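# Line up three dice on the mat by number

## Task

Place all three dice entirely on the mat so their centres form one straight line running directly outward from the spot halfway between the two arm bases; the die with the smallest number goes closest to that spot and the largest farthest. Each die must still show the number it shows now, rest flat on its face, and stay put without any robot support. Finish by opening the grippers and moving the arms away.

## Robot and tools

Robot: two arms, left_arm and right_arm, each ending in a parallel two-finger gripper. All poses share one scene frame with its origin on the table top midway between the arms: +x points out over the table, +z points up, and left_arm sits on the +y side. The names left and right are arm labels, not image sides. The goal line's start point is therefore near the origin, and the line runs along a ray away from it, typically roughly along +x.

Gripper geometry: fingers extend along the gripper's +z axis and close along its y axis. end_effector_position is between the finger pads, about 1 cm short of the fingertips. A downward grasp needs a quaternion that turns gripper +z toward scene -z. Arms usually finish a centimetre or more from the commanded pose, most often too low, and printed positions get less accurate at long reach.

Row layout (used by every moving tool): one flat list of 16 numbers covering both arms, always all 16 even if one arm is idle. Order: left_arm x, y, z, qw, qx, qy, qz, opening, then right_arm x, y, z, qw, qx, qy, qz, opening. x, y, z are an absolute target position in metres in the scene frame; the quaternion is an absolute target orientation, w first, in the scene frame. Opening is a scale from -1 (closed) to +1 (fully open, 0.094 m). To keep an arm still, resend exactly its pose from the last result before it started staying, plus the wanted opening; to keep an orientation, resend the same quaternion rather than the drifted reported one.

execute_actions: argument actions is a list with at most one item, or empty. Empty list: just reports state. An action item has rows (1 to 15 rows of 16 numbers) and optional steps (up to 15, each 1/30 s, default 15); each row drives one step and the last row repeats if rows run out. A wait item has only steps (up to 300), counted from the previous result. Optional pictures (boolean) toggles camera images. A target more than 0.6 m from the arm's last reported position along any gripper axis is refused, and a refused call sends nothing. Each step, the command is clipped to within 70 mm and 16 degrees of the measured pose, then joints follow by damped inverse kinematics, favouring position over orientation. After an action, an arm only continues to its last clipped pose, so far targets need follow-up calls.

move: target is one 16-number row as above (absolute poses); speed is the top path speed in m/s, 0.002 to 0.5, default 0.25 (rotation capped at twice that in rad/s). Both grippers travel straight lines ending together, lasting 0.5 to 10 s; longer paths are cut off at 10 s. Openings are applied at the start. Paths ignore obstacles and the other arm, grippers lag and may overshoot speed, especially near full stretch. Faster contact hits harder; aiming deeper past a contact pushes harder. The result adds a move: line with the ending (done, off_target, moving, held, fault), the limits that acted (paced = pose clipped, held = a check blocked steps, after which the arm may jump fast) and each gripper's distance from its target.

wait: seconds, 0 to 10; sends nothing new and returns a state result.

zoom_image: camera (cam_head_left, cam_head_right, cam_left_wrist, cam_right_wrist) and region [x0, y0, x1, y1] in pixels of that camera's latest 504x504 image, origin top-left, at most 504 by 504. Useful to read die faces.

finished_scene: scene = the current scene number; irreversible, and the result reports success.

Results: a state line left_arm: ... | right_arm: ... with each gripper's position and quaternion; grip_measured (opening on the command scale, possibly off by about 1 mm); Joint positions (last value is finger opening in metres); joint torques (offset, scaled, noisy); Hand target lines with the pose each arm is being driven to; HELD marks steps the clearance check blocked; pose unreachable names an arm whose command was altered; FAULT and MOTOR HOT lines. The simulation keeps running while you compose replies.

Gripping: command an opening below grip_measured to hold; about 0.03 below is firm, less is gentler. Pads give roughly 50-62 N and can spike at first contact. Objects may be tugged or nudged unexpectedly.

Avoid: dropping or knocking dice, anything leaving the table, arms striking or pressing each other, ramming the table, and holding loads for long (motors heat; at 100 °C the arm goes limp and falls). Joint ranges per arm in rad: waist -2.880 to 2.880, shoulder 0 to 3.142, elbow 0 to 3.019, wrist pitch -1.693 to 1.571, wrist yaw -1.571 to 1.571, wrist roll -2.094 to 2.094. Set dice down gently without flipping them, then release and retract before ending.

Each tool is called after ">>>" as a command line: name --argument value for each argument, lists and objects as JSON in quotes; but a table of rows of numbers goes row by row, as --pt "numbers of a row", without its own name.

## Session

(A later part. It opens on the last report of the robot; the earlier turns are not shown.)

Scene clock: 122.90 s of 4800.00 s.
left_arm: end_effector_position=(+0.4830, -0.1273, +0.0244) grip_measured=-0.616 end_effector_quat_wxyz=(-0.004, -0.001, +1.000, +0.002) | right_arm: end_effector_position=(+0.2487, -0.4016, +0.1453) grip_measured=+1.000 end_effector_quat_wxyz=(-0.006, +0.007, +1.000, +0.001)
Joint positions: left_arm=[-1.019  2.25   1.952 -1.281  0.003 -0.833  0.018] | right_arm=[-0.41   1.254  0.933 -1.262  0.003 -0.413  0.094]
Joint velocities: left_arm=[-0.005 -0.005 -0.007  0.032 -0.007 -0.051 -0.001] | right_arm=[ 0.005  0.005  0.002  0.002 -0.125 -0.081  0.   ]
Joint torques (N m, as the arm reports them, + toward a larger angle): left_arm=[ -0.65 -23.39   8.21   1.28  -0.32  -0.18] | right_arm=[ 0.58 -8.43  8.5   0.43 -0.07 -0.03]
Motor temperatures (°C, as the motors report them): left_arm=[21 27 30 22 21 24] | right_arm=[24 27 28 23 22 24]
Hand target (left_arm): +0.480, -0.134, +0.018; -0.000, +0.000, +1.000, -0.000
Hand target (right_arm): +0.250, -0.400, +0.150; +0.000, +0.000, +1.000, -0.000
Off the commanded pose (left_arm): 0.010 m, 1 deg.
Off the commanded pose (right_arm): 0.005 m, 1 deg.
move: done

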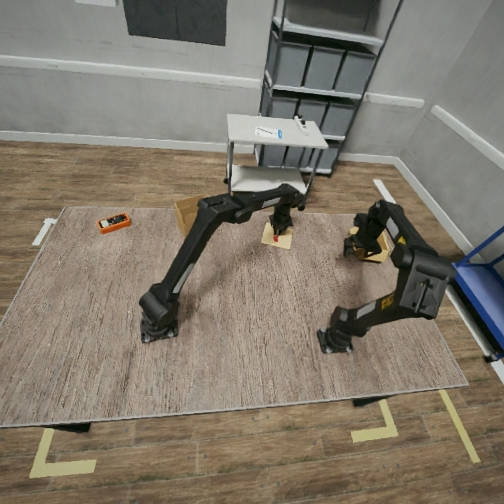

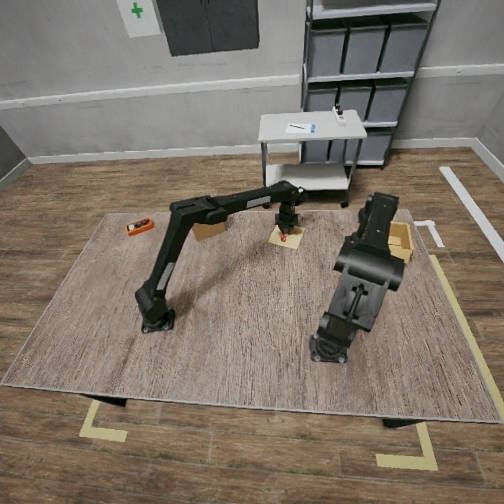

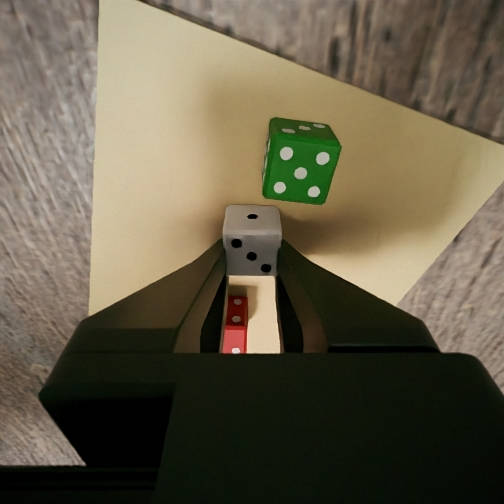

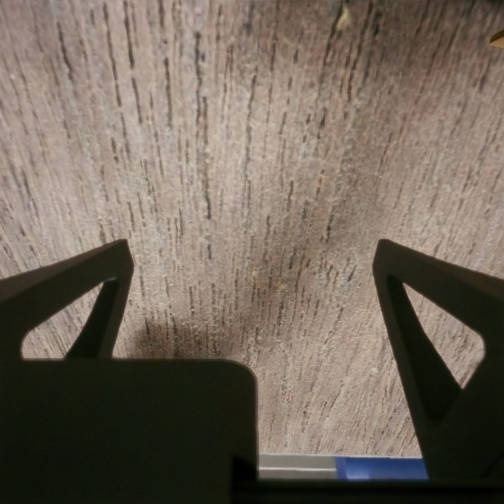

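>>> move --target '[0.48,-0.134,0.016,0,0,1,0,-0.2,0.25,-0.4,0.15,0,0,1,0,1]' --speed 0.03

>>> move --target '[0.48,-0.134,0.1,0,0,1,0,-0.2,0.25,-0.4,0.15,0,0,1,0,1]'

>>> move --target '[0.47,-0.11,0.16,0,0,1,0,1,0.25,-0.4,0.15,0,0,1,0,1]'

Scene clock: 128.57 s of 4800.00 s.
left_arm: end_effector_position=(+0.4827, -0.1271, +0.0221) grip_measured=-0.202 end_effector_quat_wxyz=(-0.004, -0.001, +1.000, +0.002) | right_arm: end_effector_position=(+0.2487, -0.4016, +0.1453) grip_measured=+1.000 end_effector_quat_wxyz=(-0.006, +0.007, +1.000, +0.001)
Joint positions: left_arm=[-1.019  2.251  1.948 -1.277  0.003 -0.833  0.038] | right_arm=[-0.41   1.254  0.933 -1.262  0.003 -0.413  0.094]
Joint velocities: left_arm=[-0.015 -0.024 -0.017 -0.017 -0.095  0.066  0.001] | right_arm=[-0.005  0.005  0.012 -0.007  0.022 -0.066  0.   ]
Joint torques (N m, as the arm reports them, + toward a larger angle): left_arm=[ -0.26 -22.46   8.67   1.12  -0.33  -0.15] | right_arm=[-0.07 -8.51  8.52  0.5  -0.04 -0.03]
Motor temperatures (°C, as the motors report them): left_arm=[21 27 30 22 21 24] | right_arm=[24 27 28 23 22 24]
Hand target (left_arm): +0.480, -0.134, +0.016; -0.000, +0.000, +1.000, +0.000
Hand target (right_arm): +0.250, -0.400, +0.150; +0.000, +0.000, +1.000, -0.000
Off the commanded pose (left_arm): 0.010 m, 1 deg.
Off the commanded pose (right_arm): 0.005 m, 1 deg.
After step 90, 1.97 s passed at rest.
move: done

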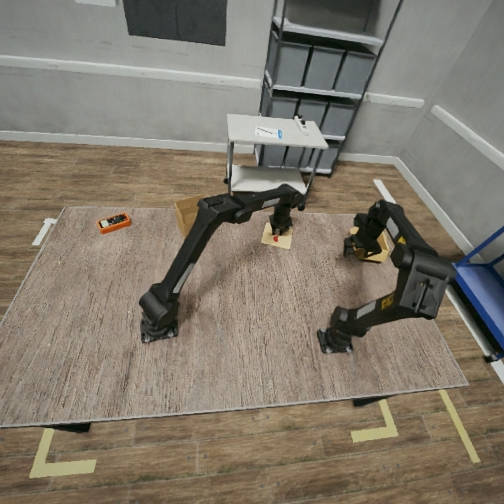

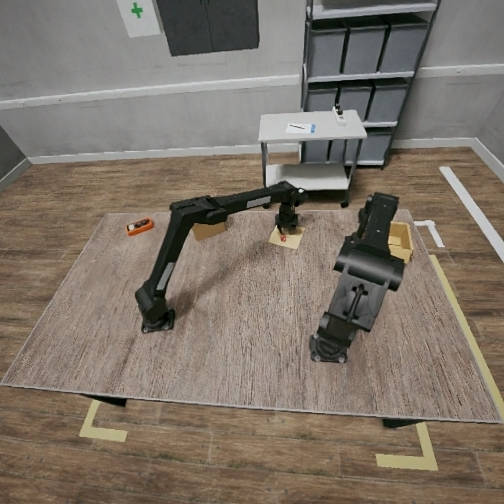

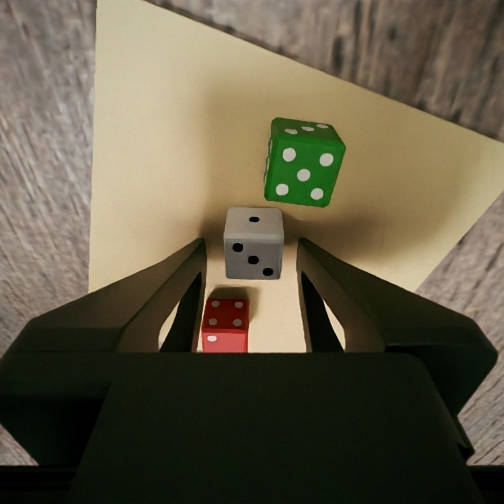

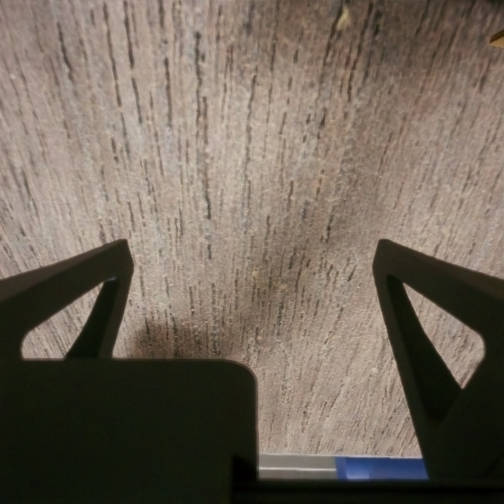

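Scene clock: 129.53 s of 4800.00 s.
left_arm: end_effector_position=(+0.4764, -0.1201, +0.0750) grip_measured=-0.201 end_effector_quat_wxyz=(-0.016, -0.001, +1.000, +0.015) | right_arm: end_effector_position=(+0.2487, -0.4016, +0.1453) grip_measured=+1.000 end_effector_quat_wxyz=(-0.006, +0.007, +1.000, +0.001)
Joint positions: left_arm=[-1.019  2.208  2.013 -1.419  0.003 -0.833  0.038] | right_arm=[-0.41   1.254  0.933 -1.262  0.003 -0.413  0.094]
Joint velocities: left_arm=[-0.005 -0.015 -0.007  0.002 -0.095 -0.037  0.001] | right_arm=[-0.015 -0.005  0.002 -0.017  0.037 -0.051  0.   ]
Joint torques (N m, as the arm reports them, + toward a larger angle): left_arm=[  0.33 -24.28  13.19  -0.19  -0.36  -0.16] | right_arm=[ 0.49 -9.17  8.49  0.41 -0.07 -0.03]
Motor temperatures (°C, as the motors report them): left_arm=[21 28 30 22 21 24] | right_arm=[24 27 28 23 22 24]
Hand target (left_arm): +0.479, -0.133, +0.100; -0.000, +0.000, +1.000, -0.000
Hand target (right_arm): +0.250, -0.400, +0.150; +0.000, +0.000, +1.000, -0.000
Off the commanded pose (left_arm): 0.029 m, 2 deg.
Off the commanded pose (right_arm): 0.005 m, 1 deg.
move: off_target (left_arm)

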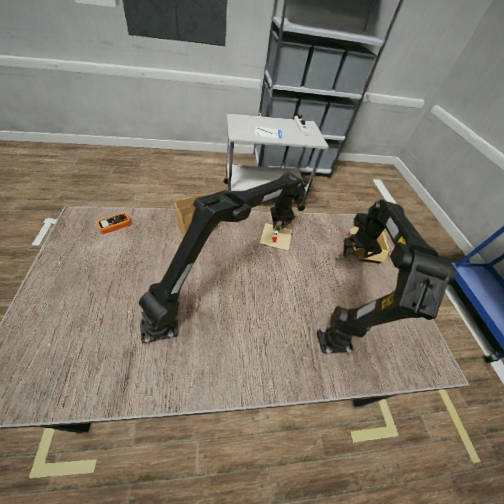

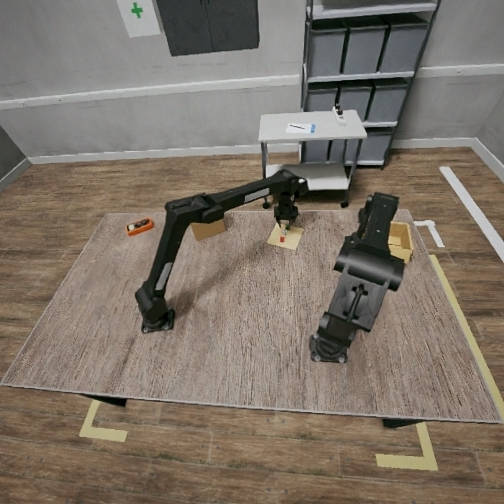

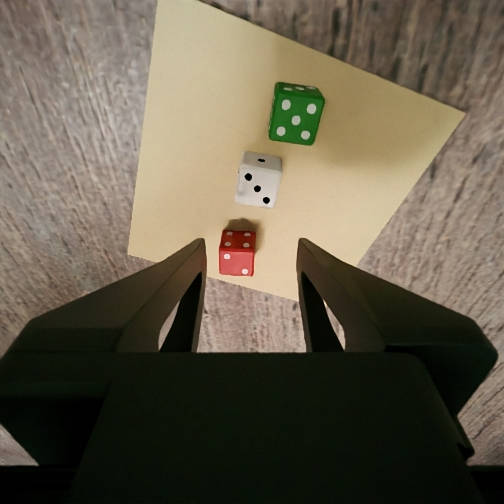

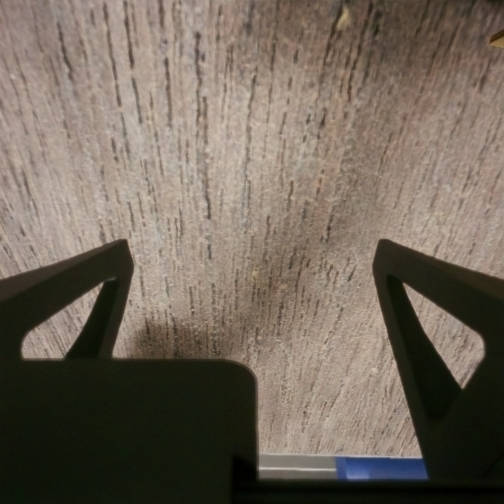

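Scene clock: 130.40 s of 4800.00 s.
left_arm: end_effector_position=(+0.4631, -0.1056, +0.1437) grip_measured=+1.000 end_effector_quat_wxyz=(-0.010, -0.001, +1.000, +0.008) | right_arm: end_effector_position=(+0.2487, -0.4016, +0.1453) grip_measured=+1.000 end_effector_quat_wxyz=(-0.006, +0.007, +1.000, +0.001)
Joint positions: left_arm=[-1.019  2.1    2.013 -1.508  0.003 -0.833  0.094] | right_arm=[-0.41   1.254  0.933 -1.262  0.003 -0.413  0.094]
Joint velocities: left_arm=[-0.015 -0.005 -0.017  0.002  0.037  0.125  0.   ] | right_arm=[-0.005 -0.015  0.012 -0.012 -0.022  0.022  0.   ]
Joint torques (N m, as the arm reports them, + toward a larger angle): left_arm=[  0.76 -22.95  12.78  -0.18  -0.36   0.  ] | right_arm=[ 0.7  -8.5   8.56  0.38 -0.1  -0.05]
Motor temperatures (°C, as the motors report them): left_arm=[21 28 30 22 21 24] | right_arm=[24 27 28 23 22 24]
Hand target (left_arm): +0.470, -0.110, +0.160; +0.000, +0.000, +1.000, -0.000
Hand target (right_arm): +0.250, -0.400, +0.150; +0.000, +0.000, +1.000, -0.000
Off the commanded pose (left_arm): 0.018 m, 1 deg.
Off the commanded pose (right_arm): 0.005 m, 1 deg.
move: off_target (left_arm)

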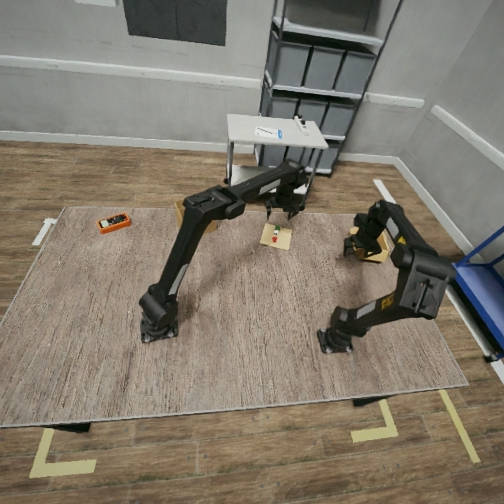

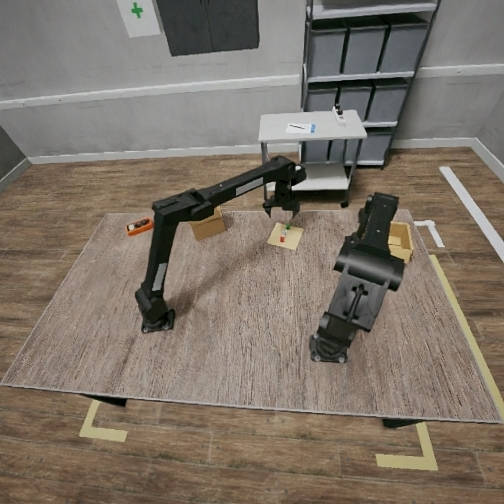

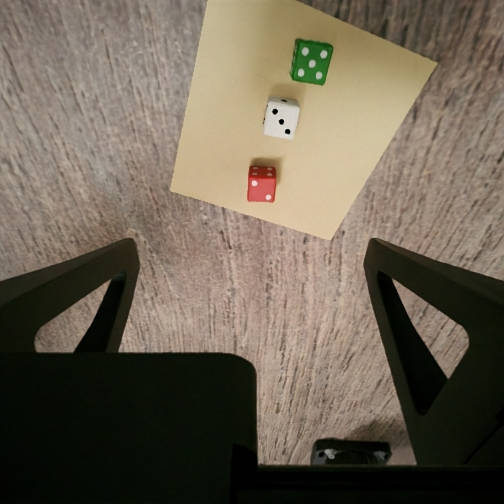

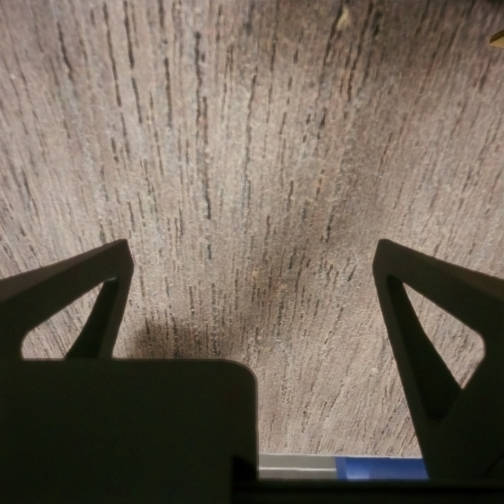

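>>> move --target '[0.482,-0.14,0.085,0,0,1,0,0,0.25,-0.4,0.15,0,0,1,0,1]' --speed 0.15

>>> move --target '[0.478,-0.136,0.023,0,0,1,0,0,0.25,-0.4,0.15,0,0,1,0,1]' --speed 0.05

Scene clock: 139.43 s of 4800.00 s.
left_arm: end_effector_position=(+0.4728, -0.1161, +0.0533) grip_measured=+0.001 end_effector_quat_wxyz=(-0.032, -0.002, +0.999, +0.032) | right_arm: end_effector_position=(+0.2487, -0.4016, +0.1453) grip_measured=+1.000 end_effector_quat_wxyz=(-0.006, +0.007, +1.000, +0.001)
Joint positions: left_arm=[-1.019  2.242  2.013 -1.432  0.003 -0.833  0.047] | right_arm=[-0.41   1.254  0.933 -1.262  0.003 -0.413  0.094]
Joint velocities: left_arm=[-0.005  0.005 -0.007  0.012 -0.007 -0.081  0.001] | right_arm=[ 0.005 -0.005  0.012 -0.012  0.037  0.066  0.   ]
Joint torques (N m, as the arm reports them, + toward a larger angle): left_arm=[ -0.47 -25.7   13.08   0.99  -0.27  -0.17] | right_arm=[ 0.13 -8.6   8.53  0.35 -0.09 -0.06]
Motor temperatures (°C, as the motors report them): left_arm=[21 28 31 22 21 24] | right_arm=[24 27 28 23 22 24]
Hand target (left_arm): +0.481, -0.139, +0.086; -0.000, +0.000, +1.000, -0.000
Hand target (right_arm): +0.250, -0.400, +0.150; +0.000, +0.000, +1.000, -0.000
Off the commanded pose (left_arm): 0.041 m, 5 deg.
Off the commanded pose (right_arm): 0.005 m, 1 deg.
After step 90, 5.17 s passed at rest.
move: off_target (left_arm)

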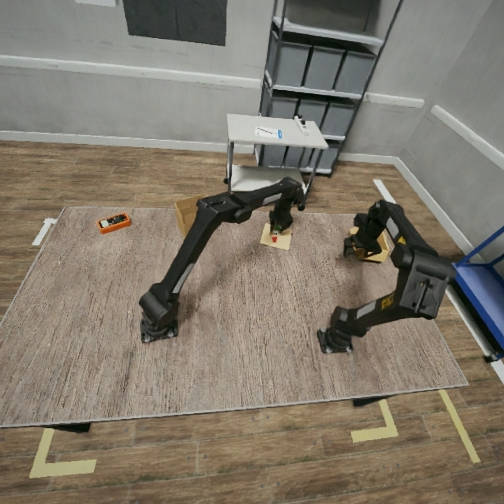

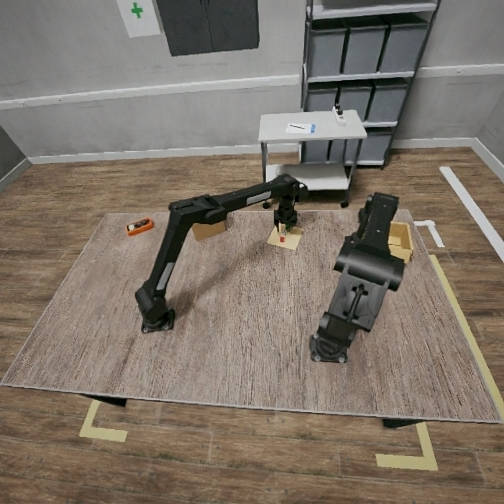

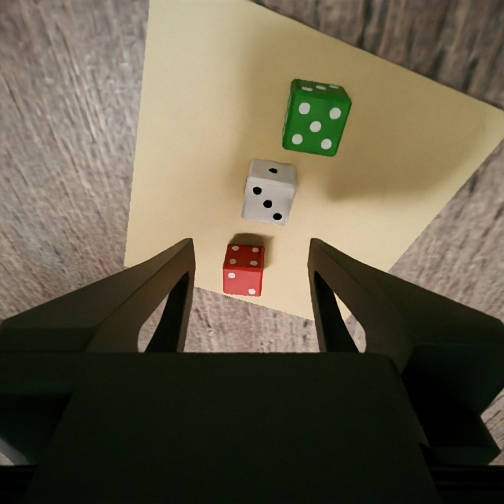

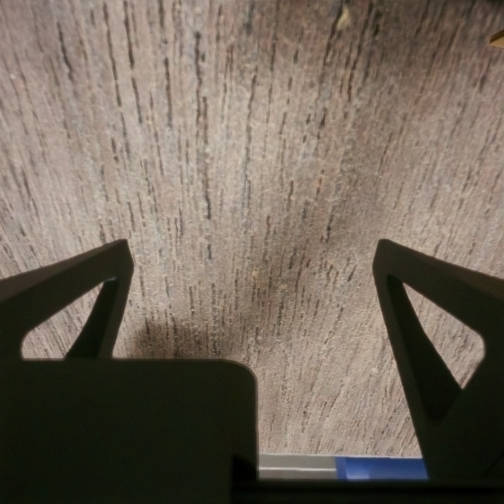

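Scene clock: 140.70 s of 4800.00 s.
left_arm: end_effector_position=(+0.4819, -0.1265, +0.0254) grip_measured=+0.001 end_effector_quat_wxyz=(-0.006, -0.002, +1.000, +0.004) | right_arm: end_effector_position=(+0.2487, -0.4016, +0.1453) grip_measured=+1.000 end_effector_quat_wxyz=(-0.006, +0.007, +1.000, +0.001)
Joint positions: left_arm=[-1.02   2.25   1.954 -1.29   0.003 -0.833  0.047] | right_arm=[-0.41   1.254  0.933 -1.262  0.003 -0.413  0.094]
Joint velocities: left_arm=[ 0.005 -0.015  0.007  0.012 -0.037 -0.037  0.001] | right_arm=[ 0.005 -0.005 -0.017  0.017  0.037 -0.022  0.   ]
Joint torques (N m, as the arm reports them, + toward a larger angle): left_arm=[ -1.86 -23.51   8.71   1.22  -0.31  -0.12] | right_arm=[ 0.13 -8.69  8.58  0.48 -0.08 -0.03]
Motor temperatures (°C, as the motors report them): left_arm=[21 28 31 22 21 24] | right_arm=[24 27 28 23 22 24]
Hand target (left_arm): +0.478, -0.136, +0.023; -0.000, +0.001, +1.000, -0.000
Hand target (right_arm): +0.250, -0.400, +0.150; +0.000, +0.000, +1.000, -0.000
Off the commanded pose (left_arm): 0.011 m, 1 deg.
Off the commanded pose (right_arm): 0.005 m, 1 deg.
move: off_target (left_arm)

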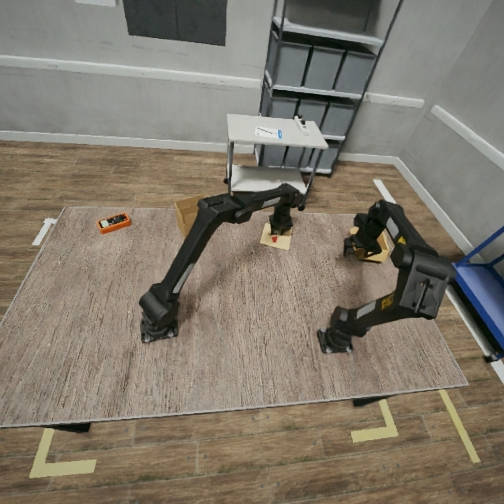

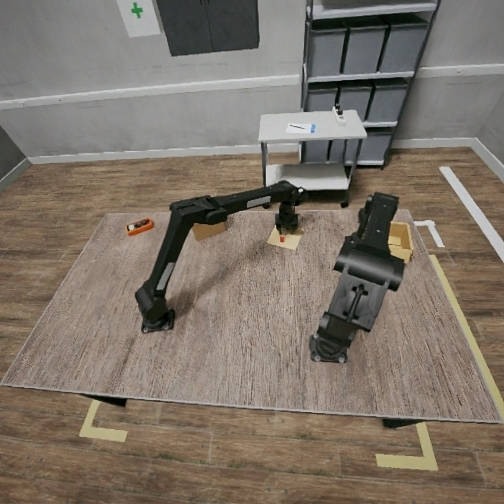

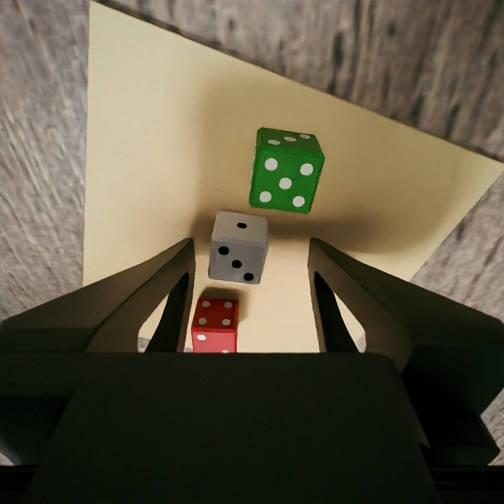

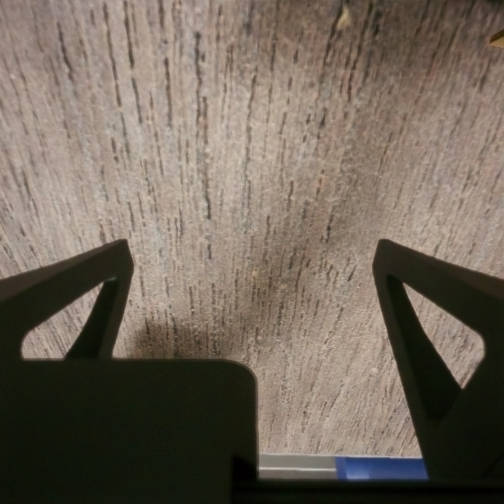

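Offset is about 5 mm, as wanted.

>>> move --target '[0.478,-0.136,0.023,0,0,1,0,-0.63,0.25,-0.4,0.15,0,0,1,0,1]'

>>> move --target '[0.478,-0.136,0.023,0,0,1,0,0,0.25,-0.4,0.15,0,0,1,0,1]'

>>> move --target '[0.475,-0.125,0.16,0,0,1,0,0,0.25,-0.4,0.15,0,0,1,0,1]'

Scene clock: 146.17 s of 4800.00 s.
left_arm: end_effector_position=(+0.4819, -0.1265, +0.0254) grip_measured=-0.609 end_effector_quat_wxyz=(-0.006, -0.002, +1.000, +0.004) | right_arm: end_effector_position=(+0.2487, -0.4016, +0.1453) grip_measured=+1.000 end_effector_quat_wxyz=(-0.006, +0.007, +1.000, +0.001)
Joint positions: left_arm=[-1.02   2.25   1.954 -1.29   0.003 -0.834  0.018] | right_arm=[-0.41   1.254  0.933 -1.262  0.003 -0.413  0.094]
Joint velocities: left_arm=[-0.015 -0.015 -0.007  0.002 -0.022  0.007 -0.   ] | right_arm=[ 0.005  0.005 -0.017 -0.017 -0.007 -0.081  0.   ]
Joint torques (N m, as the arm reports them, + toward a larger angle): left_arm=[ -0.94 -23.73   8.82   1.12  -0.34  -0.13] | right_arm=[ 0.01 -8.75  8.41  0.39 -0.11 -0.02]
Motor temperatures (°C, as the motors report them): left_arm=[21 29 31 22 21 24] | right_arm=[24 27 28 23 22 24]
Hand target (left_arm): +0.478, -0.136, +0.023; -0.000, +0.000, +1.000, +0.000
Hand target (right_arm): +0.250, -0.400, +0.150; +0.000, +0.000, +1.000, -0.000
Off the commanded pose (left_arm): 0.011 m, 1 deg.
Off the commanded pose (right_arm): 0.005 m, 1 deg.
After step 90, 1.77 s passed at rest.
move: off_target (left_arm)

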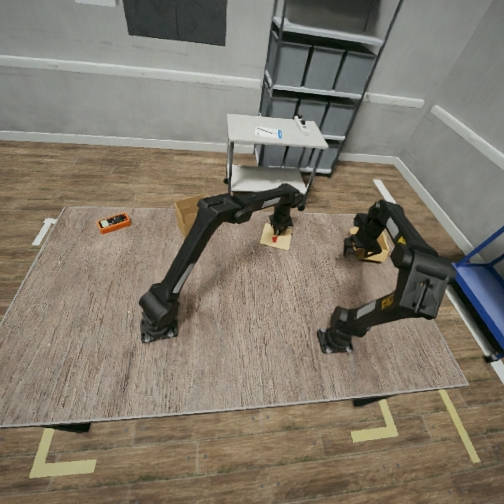

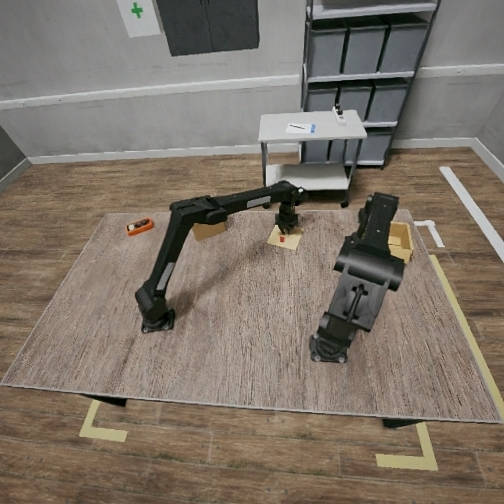

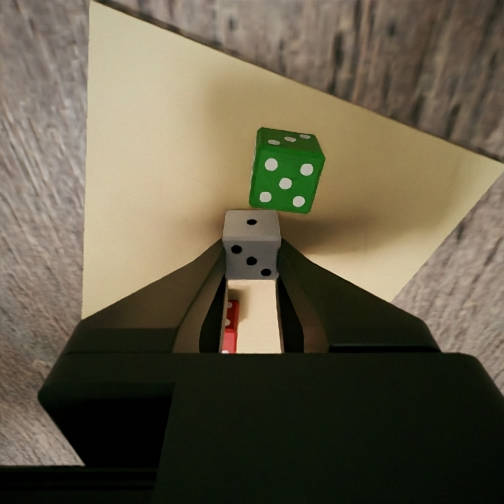

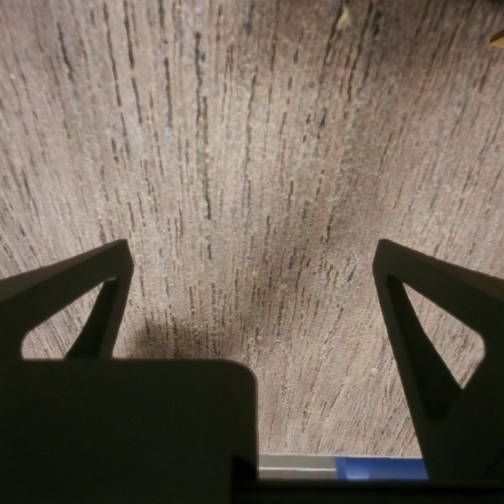

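Scene clock: 146.87 s of 4800.00 s.
left_arm: end_effector_position=(+0.4819, -0.1265, +0.0254) grip_measured=-0.001 end_effector_quat_wxyz=(-0.006, -0.002, +1.000, +0.004) | right_arm: end_effector_position=(+0.2487, -0.4016, +0.1453) grip_measured=+1.000 end_effector_quat_wxyz=(-0.006, +0.007, +1.000, +0.001)
Joint positions: left_arm=[-1.02   2.25   1.954 -1.29   0.003 -0.834  0.047] | right_arm=[-0.41   1.254  0.933 -1.262  0.003 -0.413  0.094]
Joint velocities: left_arm=[-0.015 -0.015 -0.022  0.007 -0.037  0.095 -0.001] | right_arm=[-0.005 -0.005  0.002 -0.002 -0.037 -0.037  0.   ]
Joint torques (N m, as the arm reports them, + toward a larger angle): left_arm=[ -0.44 -23.32   8.76   1.15  -0.39  -0.19] | right_arm=[ 0.28 -8.18  8.45  0.36 -0.08 -0.05]
Motor temperatures (°C, as the motors report them): left_arm=[21 29 31 22 21 24] | right_arm=[24 27 28 23 22 24]
Hand target (left_arm): +0.478, -0.136, +0.023; -0.000, -0.000, +1.000, +0.000
Hand target (right_arm): +0.250, -0.400, +0.150; +0.000, +0.000, +1.000, -0.000
Off the commanded pose (left_arm): 0.011 m, 1 deg.
Off the commanded pose (right_arm): 0.005 m, 1 deg.
move: off_target (left_arm)

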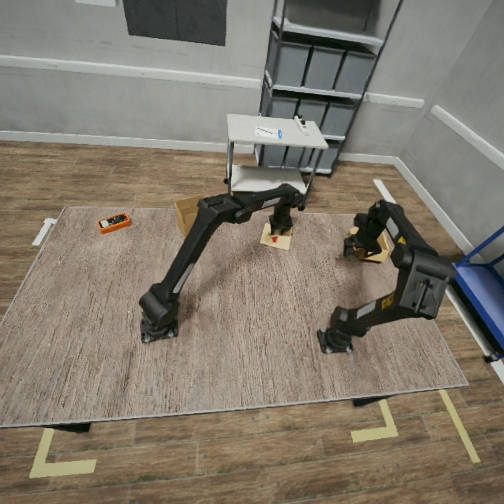

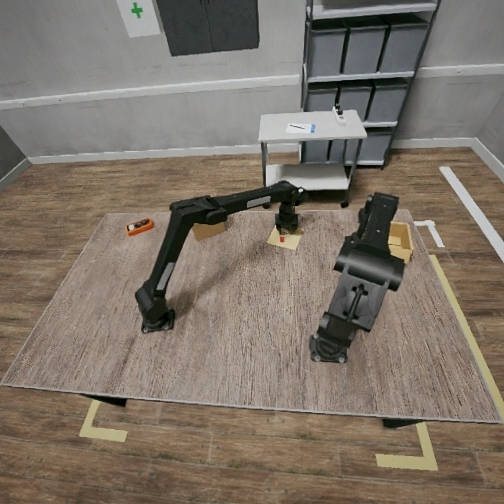

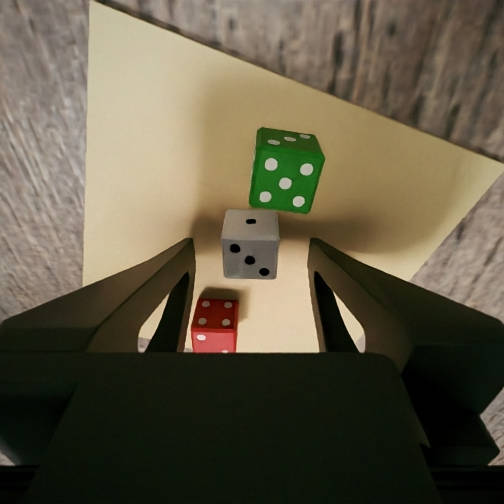

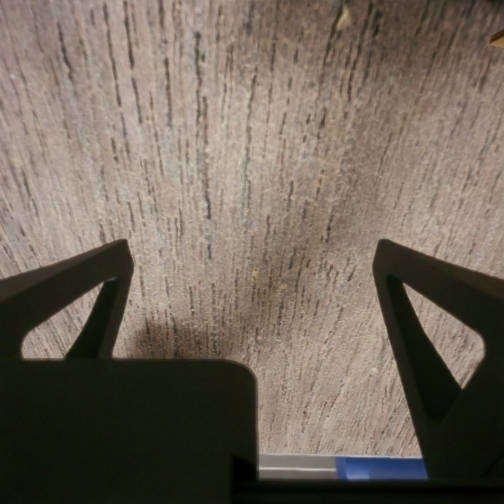

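Scene clock: 147.93 s of 4800.00 s.
left_arm: end_effector_position=(+0.4726, -0.1163, +0.1436) grip_measured=-0.001 end_effector_quat_wxyz=(-0.010, -0.002, +1.000, +0.009) | right_arm: end_effector_position=(+0.2487, -0.4016, +0.1453) grip_measured=+1.000 end_effector_quat_wxyz=(-0.006, +0.007, +1.000, +0.001)
Joint positions: left_arm=[-1.02   2.148  2.093 -1.541  0.003 -0.834  0.047] | right_arm=[-0.41   1.254  0.933 -1.262  0.003 -0.413  0.094]
Joint velocities: left_arm=[-0.005 -0.005  0.007 -0.007  0.007  0.022 -0.001] | right_arm=[ 0.005 -0.005 -0.002 -0.017 -0.066 -0.037  0.   ]
Joint torques (N m, as the arm reports them, + toward a larger angle): left_arm=[ -0.34 -22.54  12.94  -0.26  -0.37  -0.08] | right_arm=[ 0.47 -9.02  8.45  0.34 -0.07 -0.06]
Motor temperatures (°C, as the motors report them): left_arm=[21 29 31 22 21 24] | right_arm=[24 26 28 23 22 24]
Hand target (left_arm): +0.475, -0.125, +0.160; +0.000, +0.000, +1.000, -0.000
Hand target (right_arm): +0.250, -0.400, +0.150; +0.000, +0.000, +1.000, -0.000
Off the commanded pose (left_arm): 0.019 m, 2 deg.
Off the commanded pose (right_arm): 0.005 m, 1 deg.
move: off_target (left_arm); limits=paced

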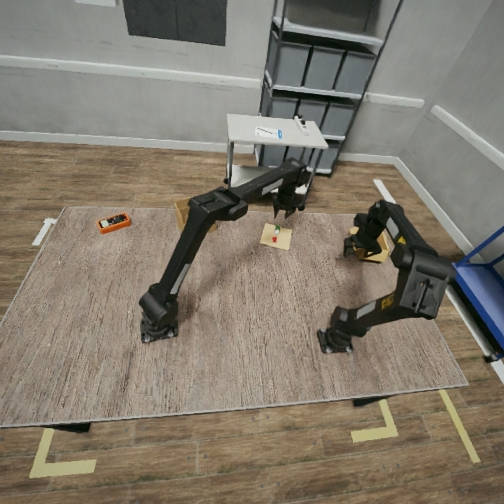

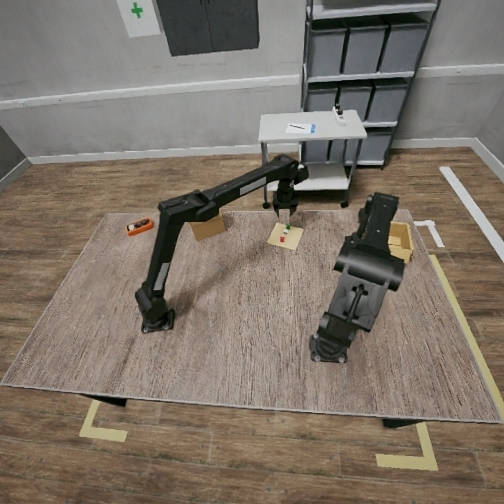

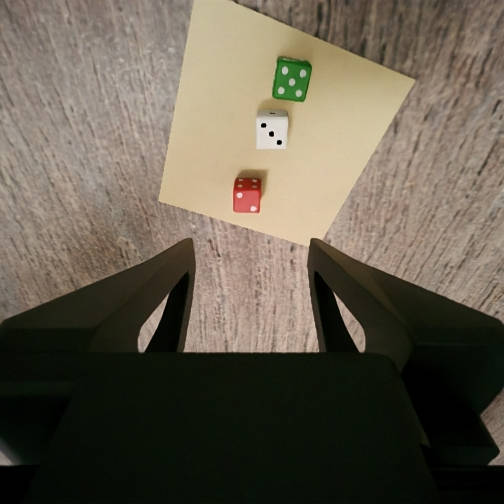

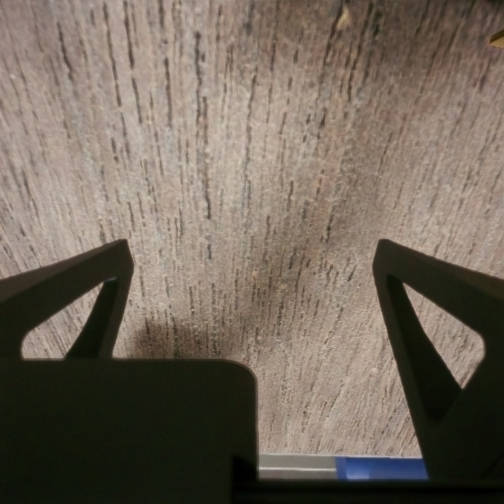

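>>> move --target '[0.3,0.15,0.17,0,0,1,0,0,0.25,-0.4,0.15,0,0,1,0,1]' --speed 0.4

>>> finished_scene --scene 2

Scene clock: 153.60 s of 4800.00 s.
left_arm: end_effector_position=(+0.2938, +0.1501, +0.1666) grip_measured=-0.001 end_effector_quat_wxyz=(-0.003, -0.002, +1.000, +0.001) | right_arm: end_effector_position=(+0.2487, -0.4016, +0.1453) grip_measured=+1.000 end_effector_quat_wxyz=(-0.006, +0.007, +1.000, +0.001)
Joint positions: left_arm=[-0.882  1.283  1.017 -1.312  0.002 -0.697  0.047] | right_arm=[-0.41   1.254  0.933 -1.262  0.003 -0.413  0.094]
Joint velocities: left_arm=[-0.005 -0.015 -0.002  0.002  0.081  0.051 -0.001] | right_arm=[-0.015  0.005  0.012  0.002  0.007 -0.022  0.   ]
Joint torques (N m, as the arm reports them, + toward a larger angle): left_arm=[ 1.26 -9.39  9.33  0.81 -0.29  0.14] | right_arm=[ 0.52 -8.56  8.46  0.37 -0.05 -0.07]
Motor temperatures (°C, as the motors report them): left_arm=[21 29 31 22 21 24] | right_arm=[24 26 28 23 22 24]
Hand target (left_arm): +0.299, +0.150, +0.167; +0.001, +0.000, +1.000, -0.001
Hand target (right_arm): +0.250, -0.400, +0.150; +0.000, +0.000, +1.000, -0.000
Off the commanded pose (left_arm): 0.007 m, 0 deg.
Off the commanded pose (right_arm): 0.005 m, 1 deg.
After step 90, 1.33 s passed at rest.
move: done

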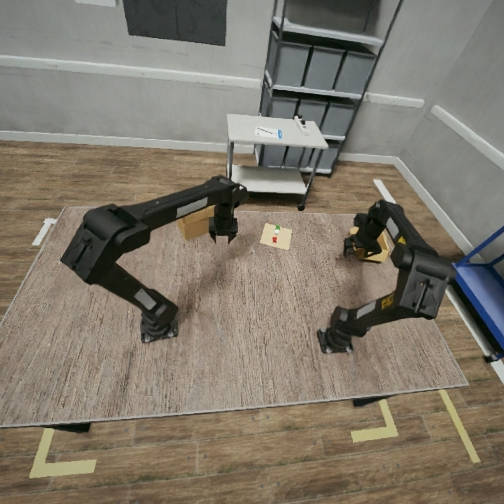

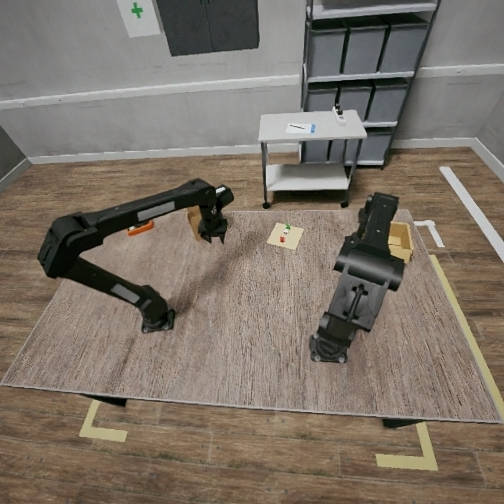

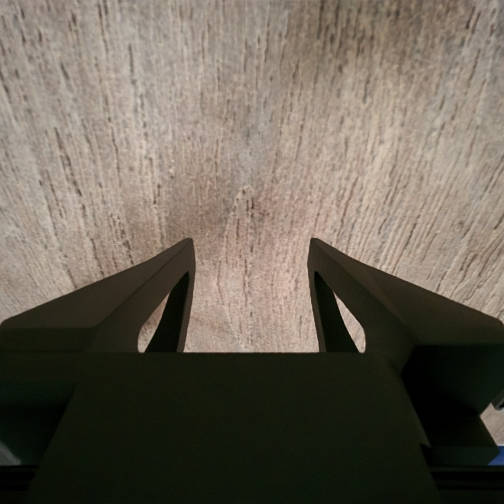

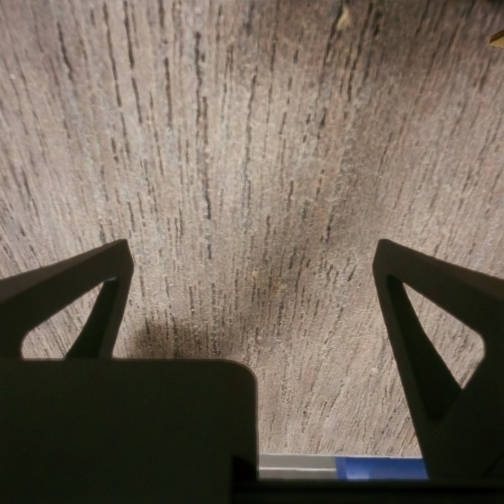

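The scene is finished: the task was done.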